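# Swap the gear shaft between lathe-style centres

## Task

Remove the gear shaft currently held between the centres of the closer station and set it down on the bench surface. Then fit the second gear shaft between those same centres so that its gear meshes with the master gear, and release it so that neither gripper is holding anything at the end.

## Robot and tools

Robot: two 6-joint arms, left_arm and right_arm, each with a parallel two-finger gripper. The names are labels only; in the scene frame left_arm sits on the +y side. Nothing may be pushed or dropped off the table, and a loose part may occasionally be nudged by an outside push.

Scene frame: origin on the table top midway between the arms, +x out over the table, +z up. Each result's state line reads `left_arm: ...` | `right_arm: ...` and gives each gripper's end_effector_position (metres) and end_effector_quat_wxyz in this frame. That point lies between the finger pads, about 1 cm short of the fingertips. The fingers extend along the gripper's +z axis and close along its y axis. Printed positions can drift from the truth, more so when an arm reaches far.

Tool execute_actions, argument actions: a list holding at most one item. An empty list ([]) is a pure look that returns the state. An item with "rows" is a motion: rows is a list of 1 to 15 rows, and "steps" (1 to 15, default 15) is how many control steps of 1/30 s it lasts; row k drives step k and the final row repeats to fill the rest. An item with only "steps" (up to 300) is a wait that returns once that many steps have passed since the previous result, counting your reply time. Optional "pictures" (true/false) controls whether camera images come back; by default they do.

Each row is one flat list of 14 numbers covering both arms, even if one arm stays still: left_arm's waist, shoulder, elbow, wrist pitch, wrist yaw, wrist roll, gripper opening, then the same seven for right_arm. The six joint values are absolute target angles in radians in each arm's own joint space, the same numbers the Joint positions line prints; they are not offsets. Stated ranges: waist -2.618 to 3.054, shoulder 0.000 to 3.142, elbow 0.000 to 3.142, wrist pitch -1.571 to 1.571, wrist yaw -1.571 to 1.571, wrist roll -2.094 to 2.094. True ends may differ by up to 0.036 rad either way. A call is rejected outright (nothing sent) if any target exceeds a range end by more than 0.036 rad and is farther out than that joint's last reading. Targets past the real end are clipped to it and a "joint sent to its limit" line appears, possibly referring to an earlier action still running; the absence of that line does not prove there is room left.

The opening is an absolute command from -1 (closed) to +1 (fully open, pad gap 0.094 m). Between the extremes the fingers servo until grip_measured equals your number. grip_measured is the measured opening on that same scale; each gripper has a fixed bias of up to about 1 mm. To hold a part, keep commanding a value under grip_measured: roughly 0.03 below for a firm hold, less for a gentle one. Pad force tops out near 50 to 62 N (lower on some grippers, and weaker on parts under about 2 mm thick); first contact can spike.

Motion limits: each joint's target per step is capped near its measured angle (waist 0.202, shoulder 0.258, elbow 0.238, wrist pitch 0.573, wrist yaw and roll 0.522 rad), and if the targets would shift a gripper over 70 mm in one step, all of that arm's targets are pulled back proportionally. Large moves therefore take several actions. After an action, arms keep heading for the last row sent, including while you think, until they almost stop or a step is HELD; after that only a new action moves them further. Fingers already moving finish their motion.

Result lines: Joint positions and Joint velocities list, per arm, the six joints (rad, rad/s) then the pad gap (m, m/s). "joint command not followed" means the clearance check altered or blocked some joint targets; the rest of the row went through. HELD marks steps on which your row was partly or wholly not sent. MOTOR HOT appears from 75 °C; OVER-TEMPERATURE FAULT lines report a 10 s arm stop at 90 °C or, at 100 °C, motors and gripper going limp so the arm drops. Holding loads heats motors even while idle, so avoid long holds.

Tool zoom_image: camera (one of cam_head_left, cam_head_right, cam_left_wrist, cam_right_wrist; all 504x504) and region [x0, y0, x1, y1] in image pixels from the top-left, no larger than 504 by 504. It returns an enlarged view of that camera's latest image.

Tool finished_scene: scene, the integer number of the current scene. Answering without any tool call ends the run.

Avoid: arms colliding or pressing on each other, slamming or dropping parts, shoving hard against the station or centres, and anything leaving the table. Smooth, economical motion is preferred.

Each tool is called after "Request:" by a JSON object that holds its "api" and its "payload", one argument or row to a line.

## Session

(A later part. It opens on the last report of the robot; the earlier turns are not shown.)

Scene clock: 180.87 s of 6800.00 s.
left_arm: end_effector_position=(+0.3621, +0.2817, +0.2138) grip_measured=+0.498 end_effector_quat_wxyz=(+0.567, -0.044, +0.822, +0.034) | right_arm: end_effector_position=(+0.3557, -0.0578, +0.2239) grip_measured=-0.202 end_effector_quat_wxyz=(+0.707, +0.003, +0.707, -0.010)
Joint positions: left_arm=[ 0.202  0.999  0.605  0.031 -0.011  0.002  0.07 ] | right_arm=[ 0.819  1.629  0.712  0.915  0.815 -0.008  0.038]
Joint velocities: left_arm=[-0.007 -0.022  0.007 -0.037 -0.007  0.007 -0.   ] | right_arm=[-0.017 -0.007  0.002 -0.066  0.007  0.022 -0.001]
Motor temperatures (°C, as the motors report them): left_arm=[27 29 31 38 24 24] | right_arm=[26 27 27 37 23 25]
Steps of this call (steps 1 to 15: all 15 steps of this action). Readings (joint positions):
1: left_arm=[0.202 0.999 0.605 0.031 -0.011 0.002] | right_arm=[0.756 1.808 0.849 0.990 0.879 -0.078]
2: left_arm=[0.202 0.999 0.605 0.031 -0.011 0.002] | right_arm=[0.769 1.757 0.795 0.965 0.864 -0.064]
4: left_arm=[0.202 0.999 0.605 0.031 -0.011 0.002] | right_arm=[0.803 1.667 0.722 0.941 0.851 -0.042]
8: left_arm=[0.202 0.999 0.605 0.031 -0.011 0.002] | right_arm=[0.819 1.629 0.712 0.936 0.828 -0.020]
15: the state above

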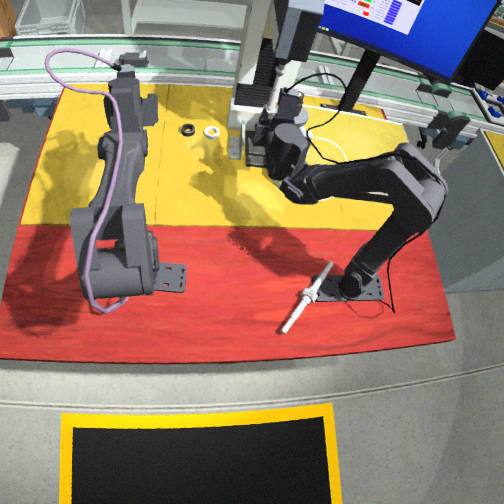

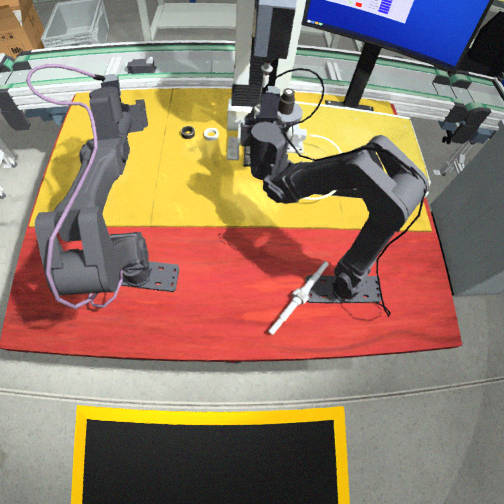

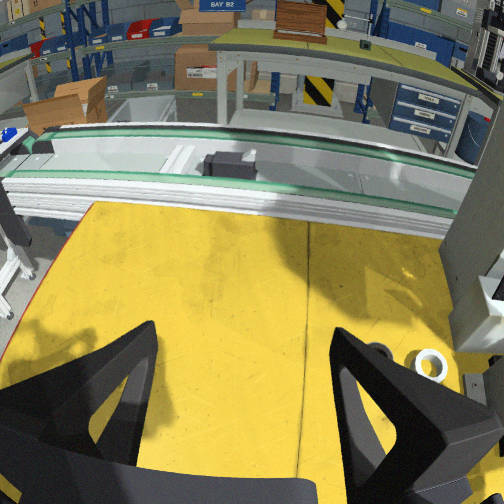

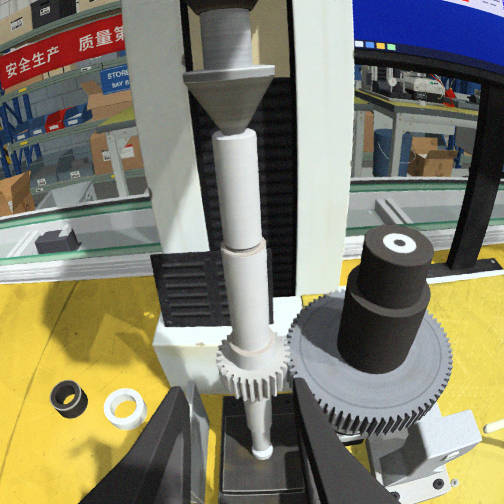

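Request:
{"api": "execute_actions", "payload": {
  "actions": [
    {"rows":[[0.5,1.0,0.6,0,0,0,0.5,1.1,1.0,0.83,-1.1,0,-0.6,0.5]]}
  ],
  "pictures": false
}}

Request:
{"api": "execute_actions", "payload": {
  "actions": [
    {"steps":15}
  ],
  "pictures": false
}}

Request:
{"api": "execute_actions", "payload": {
  "actions": [
    {"rows":[[0.5,1.0,0.6,0,0,0,0.5,2.0,1.21,0.83,-1.12,0,-0.6,0.5]]}
  ]
}}

Scene clock: 187.30 s of 6800.00 s.
left_arm: end_effector_position=(+0.3345, +0.3849, +0.2138) grip_measured=+0.498 end_effector_quat_wxyz=(+0.556, -0.166, +0.806, +0.118) | right_arm: end_effector_position=(+0.1439, +0.0294, +0.2558) grip_measured=+0.498 end_effector_quat_wxyz=(-0.529, +0.595, -0.596, -0.107)
Joint positions: left_arm=[ 0.502  0.999  0.605  0.031 -0.009  0.003  0.07 ] | right_arm=[ 1.104  0.978  0.826 -0.28   0.089 -0.545  0.07 ]
Joint velocities: left_arm=[-0.007 -0.002 -0.007  0.037 -0.081 -0.037  0.   ] | right_arm=[-0.002  0.017 -0.007 -2.    -0.286 -0.227  0.   ]
Motor temperatures (°C, as the motors report them): left_arm=[27 29 31 38 24 24] | right_arm=[26 27 26 36 23 25]
Steps of this call (steps 1 to 15: the robot went on to your last target; steps 16 to 90: nothing new was sent; then 2.93 s passed at rest; steps 91 to 105: all 15 steps of this action). Readings (joint positions):
91: left_arm=[0.233 0.999 0.605 0.031 0.010 0.003] | right_arm=[0.827 1.611 0.715 0.862 0.779 -0.046]
92: left_arm=[0.298 0.999 0.605 0.031 0.017 0.003] | right_arm=[0.849 1.580 0.717 0.789 0.729 -0.101]
94: left_arm=[0.438 0.999 0.605 0.031 0.006 0.003] | right_arm=[0.921 1.501 0.730 0.655 0.621 -0.204]
98: left_arm=[0.502 0.999 0.605 0.031 -0.009 0.003] | right_arm=[1.062 1.288 0.768 0.331 0.343 -0.386]
105: the state above

Scene clock: 187.80 s of 6800.00 s.
left_arm: end_effector_position=(+0.3345, +0.3849, +0.2138) grip_measured=+0.498 end_effector_quat_wxyz=(+0.556, -0.166, +0.806, +0.118) | right_arm: end_effector_position=(+0.0683, -0.0863, +0.1236) grip_measured=+0.498 end_effector_quat_wxyz=(-0.167, +0.731, -0.661, -0.032)
Joint positions: left_arm=[ 0.502  0.999  0.605  0.031 -0.009  0.003  0.07 ] | right_arm=[ 1.104  0.997  0.826 -1.059  0.019 -0.594  0.07 ]
Joint velocities: left_arm=[ 0.007 -0.012  0.007 -0.051 -0.007  0.066 -0.002] | right_arm=[ 0.007 -0.007 -0.012 -0.256 -0.081 -0.066 -0.   ]
Motor temperatures (°C, as the motors report them): left_arm=[27 29 31 38 24 24] | right_arm=[26 27 26 36 23 25]
Steps of this call (steps 1 to 15: the robot went on to your last target). Readings (joint positions):
1: left_arm=[0.502 0.999 0.605 0.031 -0.009 0.003] | right_arm=[1.104 0.981 0.826 -0.356 0.078 -0.552]
2: left_arm=[0.502 0.999 0.605 0.031 -0.009 0.003] | right_arm=[1.104 0.985 0.826 -0.437 0.069 -0.559]
4: left_arm=[0.502 0.999 0.605 0.031 -0.009 0.003] | right_arm=[1.104 0.993 0.826 -0.598 0.055 -0.569]
8: left_arm=[0.502 0.999 0.605 0.031 -0.009 0.003] | right_arm=[1.104 0.997 0.826 -0.893 0.033 -0.585]
15: the state above

Scene clock: 188.30 s of 6800.00 s.
left_arm: end_effector_position=(+0.3345, +0.3849, +0.2138) grip_measured=+0.498 end_effector_quat_wxyz=(+0.556, -0.166, +0.806, +0.118) | right_arm: end_effector_position=(-0.1132, -0.0889, +0.0799) grip_measured=+0.499 end_effector_quat_wxyz=(-0.028, +0.960, -0.279, -0.024)
Joint positions: left_arm=[ 0.502  0.999  0.605  0.031 -0.009  0.003  0.07 ] | right_arm=[ 1.999  1.231  0.833 -1.098 -0.002 -0.598  0.07 ]
Joint velocities: left_arm=[ 0.002 -0.027  0.007  0.037  0.022  0.037  0.   ] | right_arm=[ 0.017 -0.012 -0.007 -0.11  -0.007 -0.007 -0.001]
Motor temperatures (°C, as the motors report them): left_arm=[27 29 31 38 24 24] | right_arm=[26 27 26 36 23 25]
Steps of this call (steps 1 to 15: all 15 steps of this action). Readings (joint positions):
1: left_arm=[0.502 0.999 0.605 0.031 -0.009 0.003] | right_arm=[1.135 1.021 0.829 -1.074 0.031 -0.592]
2: left_arm=[0.502 0.999 0.605 0.031 -0.009 0.003] | right_arm=[1.203 1.070 0.833 -1.078 0.032 -0.592]
4: left_arm=[0.502 0.999 0.605 0.031 -0.009 0.003] | right_arm=[1.350 1.179 0.833 -1.080 0.026 -0.593]
8: left_arm=[0.502 0.999 0.605 0.031 -0.009 0.003] | right_arm=[1.648 1.232 0.833 -1.084 0.017 -0.595]
15: the state above

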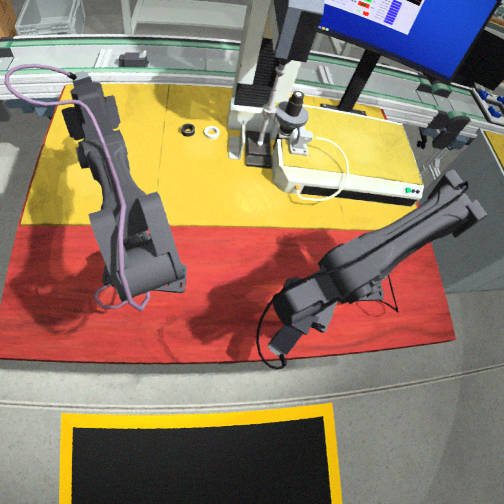

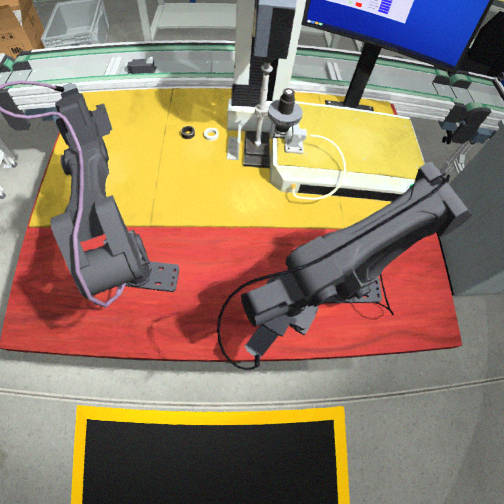

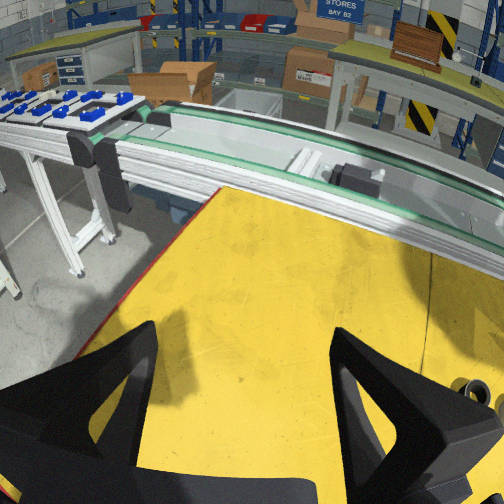

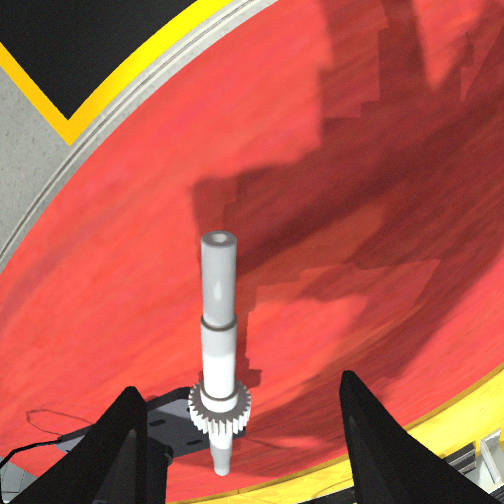

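Request:
{"api": "execute_actions", "payload": {
  "actions": [
    {"rows":[[0.5,1.0,0.6,0,0,0,0.5,2.02,1.26,0.615,-0.87,0,-0.6,0.3]]}
  ]
}}

Request:
{"api": "execute_actions", "payload": {
  "actions": [
    {"rows":[[0.5,1.0,0.6,0,0,0,0.5,2.02,1.26,0.615,-0.87,0,-0.6,-0.75]],"steps":12}
  ]
}}

Scene clock: 194.53 s of 6800.00 s.
left_arm: end_effector_position=(+0.3345, +0.3849, +0.2138) grip_measured=+0.498 end_effector_quat_wxyz=(+0.556, -0.166, +0.806, +0.118) | right_arm: end_effector_position=(-0.1053, -0.1121, +0.0197) grip_measured=+0.302 end_effector_quat_wxyz=(-0.005, +0.962, -0.274, -0.006)
Joint positions: left_arm=[ 0.502  0.999  0.605  0.031 -0.009  0.003  0.07 ] | right_arm=[ 2.01   1.266  0.608 -0.897 -0.002 -0.598  0.061]
Joint velocities: left_arm=[-0.002 -0.007  0.007 -0.007  0.007 -0.022 -0.001] | right_arm=[-0.002 -0.022  0.007  0.007  0.022  0.037  0.001]
Motor temperatures (°C, as the motors report them): left_arm=[27 29 31 38 24 24] | right_arm=[26 27 26 35 23 25]
Steps of this call (steps 1 to 30: the robot went on to your last target; steps 31 to 90: nothing new was sent; then 2.73 s passed at rest; steps 91 to 105: all 15 steps of this action). Readings (joint positions):
91: left_arm=[0.502 0.999 0.605 0.031 -0.009 0.003] | right_arm=[2.001 1.229 0.804 -1.069 -0.002 -0.598]
92: left_arm=[0.502 0.999 0.605 0.031 -0.009 0.003] | right_arm=[2.004 1.229 0.755 -1.010 -0.002 -0.598]
94: left_arm=[0.502 0.999 0.605 0.031 -0.009 0.003] | right_arm=[2.009 1.249 0.663 -0.961 -0.002 -0.598]
98: left_arm=[0.502 0.999 0.605 0.031 -0.009 0.003] | right_arm=[2.010 1.266 0.608 -0.945 -0.002 -0.598]
105: the state above

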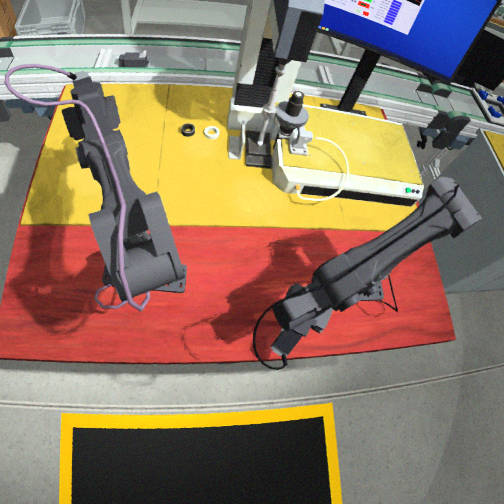

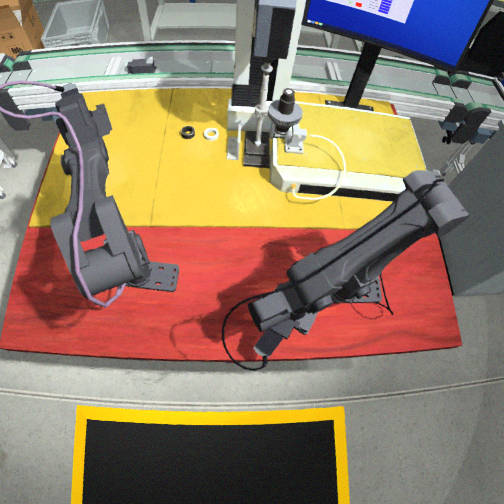

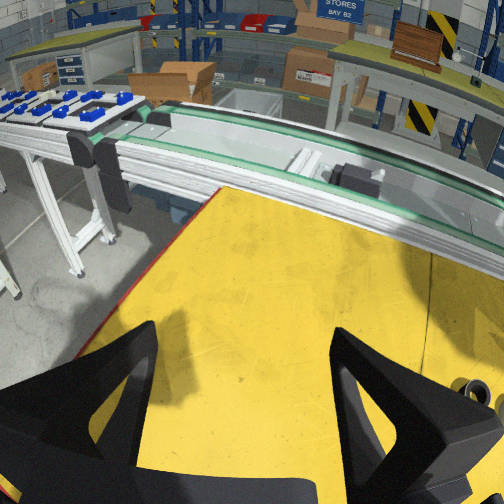

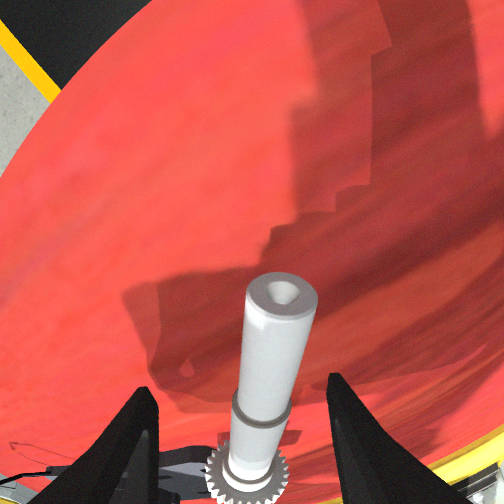

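Scene clock: 194.93 s of 6800.00 s.
left_arm: end_effector_position=(+0.3345, +0.3849, +0.2138) grip_measured=+0.498 end_effector_quat_wxyz=(+0.556, -0.166, +0.806, +0.118) | right_arm: end_effector_position=(-0.1065, -0.1105, +0.0198) grip_measured=-0.655 end_effector_quat_wxyz=(-0.008, +0.962, -0.272, -0.008)
Joint positions: left_arm=[ 0.502  0.999  0.605  0.031 -0.009  0.003  0.07 ] | right_arm=[ 2.013  1.266  0.608 -0.889 -0.002 -0.599  0.016]
Joint velocities: left_arm=[ 0.017 -0.007  0.002  0.037 -0.022  0.037  0.   ] | right_arm=[-0.007 -0.002 -0.012  0.007  0.007 -0.037 -0.   ]
Motor temperatures (°C, as the motors report them): left_arm=[27 29 31 38 24 24] | right_arm=[26 27 26 35 23 25]
Steps of this call (steps 1 to 12: all 12 steps of this action). Readings (joint positions):
1: left_arm=[0.502 0.999 0.605 0.031 -0.009 0.003] | right_arm=[2.010 1.266 0.608 -0.895 -0.002 -0.598]
2: left_arm=[0.502 0.999 0.605 0.031 -0.009 0.003] | right_arm=[2.010 1.266 0.608 -0.894 -0.002 -0.598]
4: left_arm=[0.502 0.999 0.605 0.031 -0.009 0.003] | right_arm=[2.011 1.266 0.608 -0.889 -0.005 -0.594]
8: left_arm=[0.502 0.999 0.605 0.031 -0.009 0.003] | right_arm=[2.013 1.266 0.608 -0.889 -0.002 -0.599]
12: the state above

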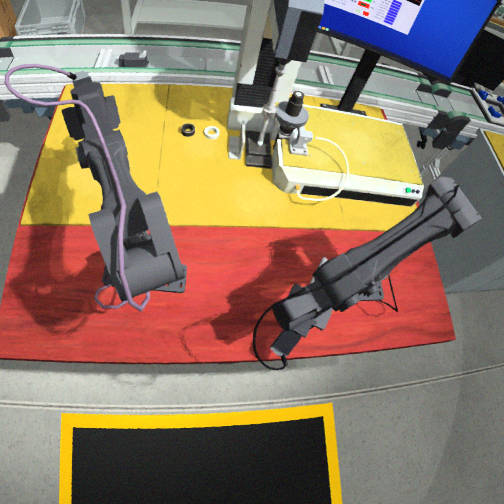

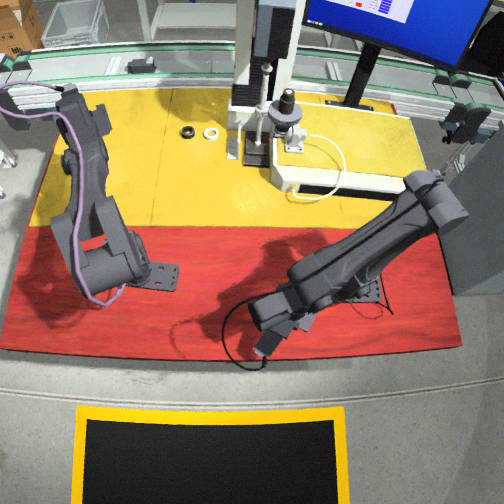

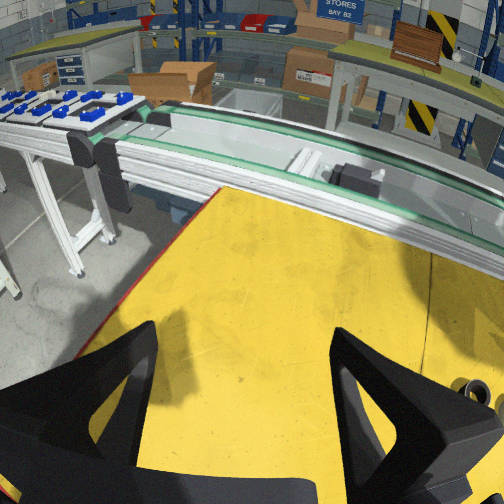

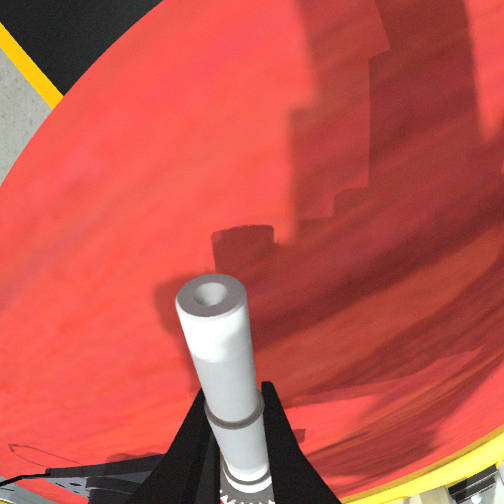

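Request:
{"api": "execute_actions", "payload": {
  "actions": [
    {"rows":[[0.5,1.0,0.6,0,0,0,0.5,1.9,1.3,1.0,-1.2,0,-0.6,-0.75]]}
  ],
  "pictures": false
}}

Request:
{"api": "execute_actions", "payload": {
  "actions": [
    {"rows":[[0.5,1.0,0.6,0,0,0,0.5,0.95,1.9,1.63,-1.2,0,-0.6,-0.75]]}
  ],
  "pictures": false
}}

Request:
{"api": "execute_actions", "payload": {
  "actions": [
    {"rows":[[0.5,1.0,0.6,0,0,0,0.5,0.95,2.04,1.63,-1.06,0,-0.6,-0.75]]}
  ],
  "pictures": false
}}

Request:
{"api": "execute_actions", "payload": {
  "actions": [
    {"rows":[[0.5,1.0,0.6,0,0,0,0.5,0.95,2.11,1.63,-1.02,0,-0.6,-0.75]]}
  ]
}}

Scene clock: 202.93 s of 6800.00 s.
left_arm: end_effector_position=(+0.3345, +0.3849, +0.2138) grip_measured=+0.498 end_effector_quat_wxyz=(+0.556, -0.166, +0.806, +0.118) | right_arm: end_effector_position=(-0.1049, -0.0585, +0.1044) grip_measured=-0.655 end_effector_quat_wxyz=(-0.031, +0.946, -0.323, -0.029)
Joint positions: left_arm=[ 0.502  0.999  0.605  0.031 -0.009  0.003  0.07 ] | right_arm=[ 1.905  1.313  0.986 -1.159 -0.01  -0.6    0.016]
Joint velocities: left_arm=[ 0.007  0.002 -0.007 -0.066  0.022  0.007 -0.   ] | right_arm=[-0.002  0.012  0.007 -0.139 -0.007 -0.022  0.001]
Motor temperatures (°C, as the motors report them): left_arm=[27 28 31 38 24 24] | right_arm=[26 26 26 34 23 25]
Steps of this call (steps 1 to 15: the robot went on to your last target; steps 16 to 90: nothing new was sent; then 4.50 s passed at rest; steps 91 to 105: all 15 steps of this action). Readings (joint positions):
91: left_arm=[0.502 0.999 0.605 0.031 -0.009 0.003] | right_arm=[1.996 1.275 0.638 -0.932 -0.010 -0.602]
92: left_arm=[0.502 0.999 0.605 0.031 -0.009 0.003] | right_arm=[1.964 1.293 0.694 -1.007 -0.014 -0.600]
94: left_arm=[0.502 0.999 0.605 0.031 -0.009 0.003] | right_arm=[1.917 1.312 0.816 -1.096 -0.011 -0.599]
98: left_arm=[0.502 0.999 0.605 0.031 -0.009 0.003] | right_arm=[1.905 1.313 0.978 -1.107 -0.010 -0.600]
105: the state above

Scene clock: 203.43 s of 6800.00 s.
left_arm: end_effector_position=(+0.3345, +0.3849, +0.2138) grip_measured=+0.498 end_effector_quat_wxyz=(+0.556, -0.166, +0.806, +0.118) | right_arm: end_effector_position=(+0.1182, +0.0769, +0.0837) grip_measured=-0.655 end_effector_quat_wxyz=(-0.020, +0.760, -0.649, -0.026)
Joint positions: left_arm=[ 0.502  0.999  0.605  0.031 -0.009  0.003  0.07 ] | right_arm=[ 1.162  1.946  1.576 -1.148 -0.04  -0.587  0.016]
Joint velocities: left_arm=[-0.007  0.007 -0.007  0.037 -0.022 -0.037  0.   ] | right_arm=[-1.629 -0.002  0.261  0.022 -0.432  0.52  -0.001]
Motor temperatures (°C, as the motors report them): left_arm=[27 28 31 38 24 24] | right_arm=[26 27 26 34 23 25]
Steps of this call (steps 1 to 15: all 15 steps of this action). Readings (joint positions):
1: left_arm=[0.502 0.999 0.605 0.031 -0.009 0.003] | right_arm=[1.880 1.346 1.016 -1.190 -0.023 -0.604]
2: left_arm=[0.502 0.999 0.605 0.031 -0.009 0.003] | right_arm=[1.829 1.413 1.077 -1.229 -0.039 -0.598]
4: left_arm=[0.502 0.999 0.605 0.031 -0.009 0.003] | right_arm=[1.722 1.565 1.193 -1.232 -0.038 -0.597]
8: left_arm=[0.502 0.999 0.605 0.031 -0.009 0.003] | right_arm=[1.527 1.844 1.414 -1.184 -0.039 -0.598]
15: the state above

Scene clock: 203.93 s of 6800.00 s.
left_arm: end_effector_position=(+0.3345, +0.3849, +0.2138) grip_measured=+0.498 end_effector_quat_wxyz=(+0.556, -0.166, +0.806, +0.118) | right_arm: end_effector_position=(+0.2013, +0.0380, +0.0427) grip_measured=-0.656 end_effector_quat_wxyz=(+0.007, +0.683, -0.731, +0.002)
Joint positions: left_arm=[ 0.502  0.999  0.605  0.031 -0.009  0.003  0.07 ] | right_arm=[ 0.943  2.073  1.597 -1.11   0.002 -0.582  0.016]
Joint velocities: left_arm=[-0.012 -0.012 -0.007  0.007 -0.007  0.022 -0.   ] | right_arm=[ 0.017  0.002 -0.012 -0.022  0.022 -0.066 -0.   ]
Motor temperatures (°C, as the motors report them): left_arm=[27 28 31 38 24 24] | right_arm=[26 27 26 34 23 25]
Steps of this call (steps 1 to 15: all 15 steps of this action). Readings (joint positions):
1: left_arm=[0.502 0.999 0.605 0.031 -0.009 0.003] | right_arm=[1.105 1.953 1.584 -1.147 -0.057 -0.568]
2: left_arm=[0.502 0.999 0.605 0.031 -0.009 0.003] | right_arm=[1.052 1.967 1.592 -1.146 -0.077 -0.547]
4: left_arm=[0.502 0.999 0.605 0.031 -0.009 0.003] | right_arm=[0.971 2.008 1.597 -1.145 -0.094 -0.514]
8: left_arm=[0.502 0.999 0.605 0.031 -0.009 0.003] | right_arm=[0.925 2.072 1.597 -1.125 -0.020 -0.552]
15: the state above

Scene clock: 204.43 s of 6800.00 s.
left_arm: end_effector_position=(+0.3345, +0.3849, +0.2138) grip_measured=+0.498 end_effector_quat_wxyz=(+0.556, -0.166, +0.806, +0.118) | right_arm: end_effector_position=(+0.2037, +0.0416, +0.0330) grip_measured=-0.656 end_effector_quat_wxyz=(+0.008, +0.685, -0.729, +0.002)
Joint positions: left_arm=[ 0.502  0.999  0.605  0.031 -0.009  0.003  0.07 ] | right_arm=[ 0.944  2.099  1.597 -1.085  0.002 -0.587  0.016]
Joint velocities: left_arm=[ 0.007 -0.012  0.017  0.007  0.037 -0.037  0.   ] | right_arm=[ 0.007  0.012 -0.007  0.022  0.051 -0.051 -0.   ]
Motor temperatures (°C, as the motors report them): left_arm=[27 28 32 38 24 24] | right_arm=[26 27 26 33 23 25]
Steps of this call (steps 1 to 15: all 15 steps of this action). Readings (joint positions):
1: left_arm=[0.502 0.999 0.605 0.031 -0.009 0.003] | right_arm=[0.944 2.076 1.597 -1.108 0.002 -0.583]
2: left_arm=[0.502 0.999 0.605 0.031 -0.009 0.003] | right_arm=[0.944 2.082 1.597 -1.102 0.002 -0.584]
4: left_arm=[0.502 0.999 0.605 0.031 -0.009 0.003] | right_arm=[0.944 2.094 1.597 -1.091 0.002 -0.585]
8: left_arm=[0.502 0.999 0.605 0.031 -0.009 0.003] | right_arm=[0.944 2.099 1.597 -1.085 0.002 -0.586]
15: the state above

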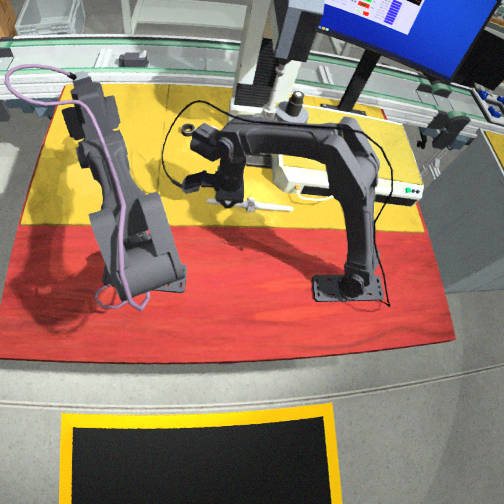

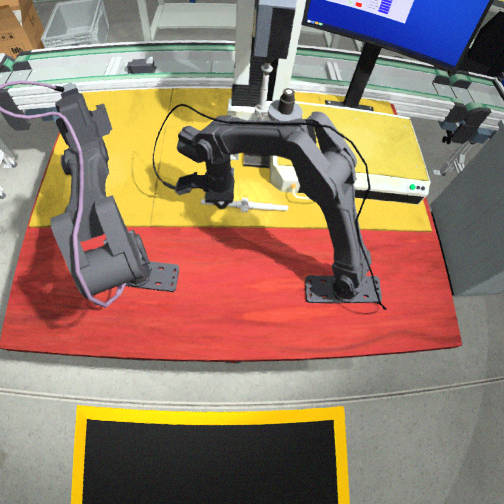

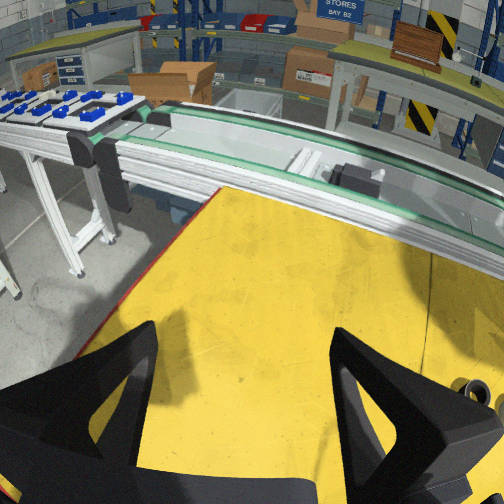

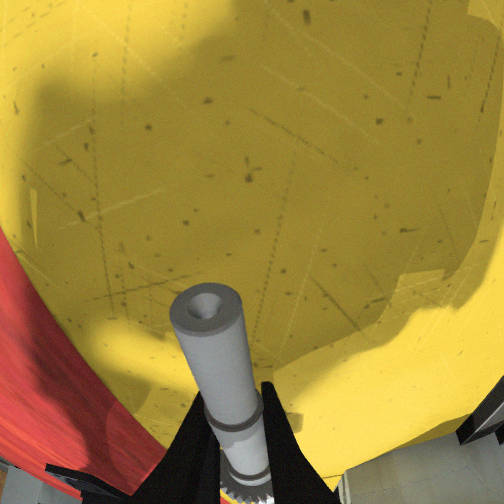

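Request:
{"api": "execute_actions", "payload": {
  "actions": [
    {"rows":[[0.5,1.0,0.6,0,0,0,0.5,0.945,2.12,1.6,-1.07,0,-0.59,-0.55]]}
  ],
  "pictures": false
}}

Request:
{"api": "execute_actions", "payload": {
  "actions": [
    {"rows":[[0.5,1.0,0.6,0,0,0,0.5,0.945,2.1,1.6,-1.07,0,-0.59,0.3]],"steps":8}
  ],
  "pictures": false
}}

Request:
{"api": "execute_actions", "payload": {
  "actions": [
    {"rows":[[0.5,1.0,0.6,0,0,0,0.5,0.945,1.85,1.6,-1.15,0,-0.59,0.3]]}
  ]
}}

Scene clock: 208.77 s of 6800.00 s.
left_arm: end_effector_position=(+0.3345, +0.3849, +0.2138) grip_measured=+0.498 end_effector_quat_wxyz=(+0.556, -0.166, +0.806, +0.118) | right_arm: end_effector_position=(+0.2027, +0.0403, +0.0256) grip_measured=-0.552 end_effector_quat_wxyz=(+0.017, +0.685, -0.729, +0.004)
Joint positions: left_arm=[ 0.502  0.999  0.605  0.031 -0.009  0.003  0.07 ] | right_arm=[ 0.944  2.119  1.597 -1.084  0.002 -0.587  0.021]
Joint velocities: left_arm=[-0.012 -0.002 -0.002  0.037 -0.007 -0.081  0.001] | right_arm=[ 0.007  0.002 -0.012 -0.007  0.022 -0.066  0.   ]
Motor temperatures (°C, as the motors report them): left_arm=[27 28 32 38 24 24] | right_arm=[26 27 27 33 23 25]
Steps of this call (steps 1 to 15: the robot went on to your last target; steps 16 to 90: nothing new was sent; then 0.83 s passed at rest; steps 91 to 105: all 15 steps of this action). Readings (joint positions):
91: left_arm=[0.502 0.999 0.605 0.031 -0.009 0.003] | right_arm=[0.944 2.099 1.597 -1.085 0.002 -0.587]
92: left_arm=[0.502 0.999 0.605 0.031 -0.009 0.003] | right_arm=[0.944 2.101 1.597 -1.085 0.002 -0.587]
94: left_arm=[0.502 0.999 0.605 0.031 -0.009 0.003] | right_arm=[0.944 2.109 1.597 -1.085 0.002 -0.587]
98: left_arm=[0.502 0.999 0.605 0.031 -0.009 0.003] | right_arm=[0.944 2.119 1.597 -1.084 0.002 -0.587]
105: the state above

Scene clock: 209.03 s of 6800.00 s.
left_arm: end_effector_position=(+0.3345, +0.3849, +0.2138) grip_measured=+0.498 end_effector_quat_wxyz=(+0.556, -0.166, +0.806, +0.118) | right_arm: end_effector_position=(+0.2028, +0.0404, +0.0259) grip_measured=+0.298 end_effector_quat_wxyz=(+0.017, +0.685, -0.729, +0.004)
Joint positions: left_arm=[ 0.502  0.999  0.605  0.031 -0.009  0.003  0.07 ] | right_arm=[ 0.944  2.118  1.597 -1.084  0.002 -0.587  0.061]
Joint velocities: left_arm=[ 0.002  0.002 -0.002  0.051  0.051 -0.022  0.   ] | right_arm=[-0.012  0.012  0.002  0.007  0.051  0.095  0.   ]
Motor temperatures (°C, as the motors report them): left_arm=[27 28 32 38 24 24] | right_arm=[26 27 27 33 23 25]
Steps of this call (steps 1 to 8: all 8 steps of this action). Readings (joint positions):
1: left_arm=[0.502 0.999 0.605 0.031 -0.009 0.003] | right_arm=[0.944 2.119 1.597 -1.084 0.002 -0.587]
2: left_arm=[0.502 0.999 0.605 0.031 -0.009 0.003] | right_arm=[0.944 2.119 1.597 -1.084 0.002 -0.587]
4: left_arm=[0.502 0.999 0.605 0.031 -0.009 0.003] | right_arm=[0.944 2.118 1.597 -1.084 0.002 -0.587]
8: the state above

Scene clock: 209.53 s of 6800.00 s.
left_arm: end_effector_position=(+0.3345, +0.3849, +0.2138) grip_measured=+0.498 end_effector_quat_wxyz=(+0.556, -0.166, +0.806, +0.118) | right_arm: end_effector_position=(+0.2014, +0.0385, +0.1242) grip_measured=+0.298 end_effector_quat_wxyz=(-0.089, +0.682, -0.726, -0.014)
Joint positions: left_arm=[ 0.502  0.999  0.605  0.031 -0.009  0.003  0.07 ] | right_arm=[ 0.944  1.848  1.592 -1.135  0.002 -0.587  0.061]
Joint velocities: left_arm=[ 0.007  0.012  0.012  0.007 -0.037  0.007 -0.   ] | right_arm=[ 0.017  0.1   -0.022 -0.051  0.007  0.007 -0.   ]
Motor temperatures (°C, as the motors report them): left_arm=[27 28 32 38 24 24] | right_arm=[26 27 27 33 23 25]
Steps of this call (steps 1 to 15: all 15 steps of this action). Readings (joint positions):
1: left_arm=[0.502 0.999 0.605 0.031 -0.009 0.003] | right_arm=[0.944 2.102 1.594 -1.084 0.002 -0.587]
2: left_arm=[0.502 0.999 0.605 0.031 -0.009 0.003] | right_arm=[0.944 2.076 1.585 -1.092 0.002 -0.587]
4: left_arm=[0.502 0.999 0.605 0.031 -0.009 0.003] | right_arm=[0.944 1.994 1.582 -1.112 0.002 -0.587]
8: left_arm=[0.502 0.999 0.605 0.031 -0.009 0.003] | right_arm=[0.944 1.842 1.587 -1.123 0.002 -0.587]
15: the state above

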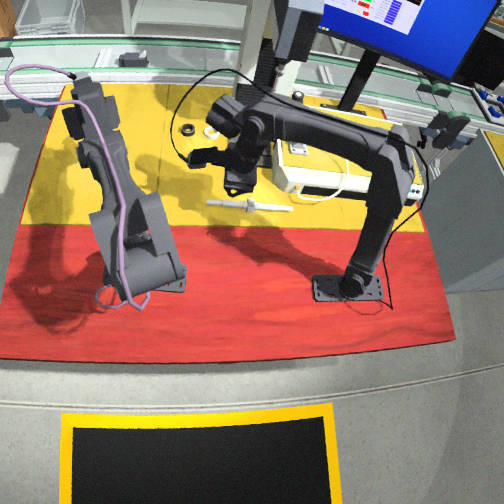

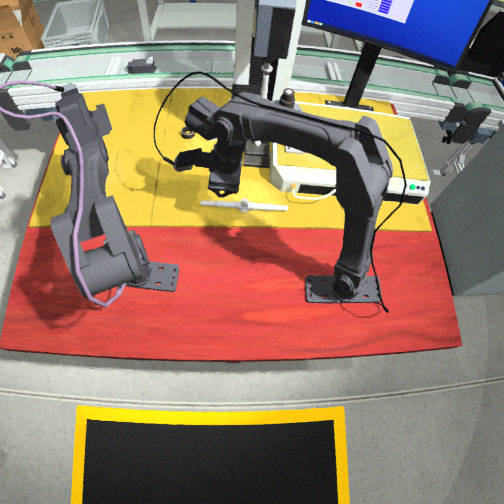

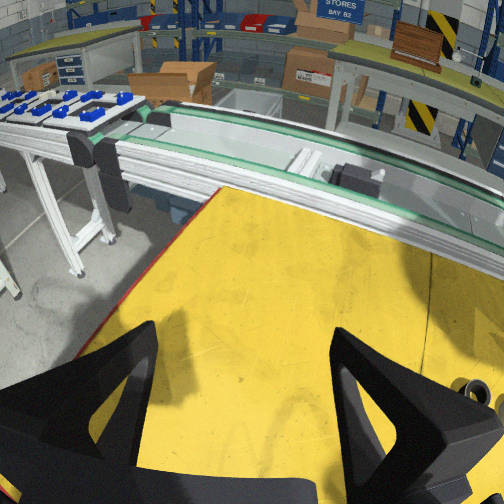

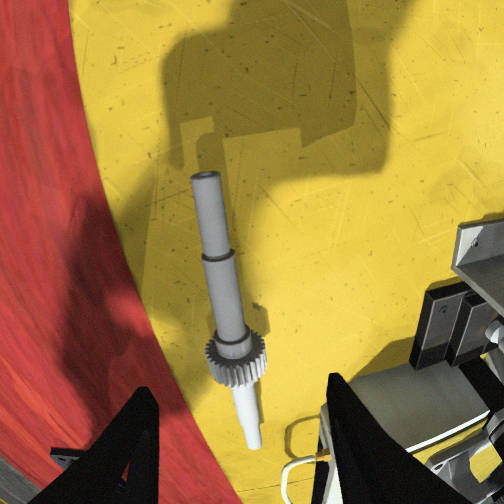

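Request:
{"api": "finished_scene", "payload": {
  "scene": 1
}}

The scene is finished: the task was done.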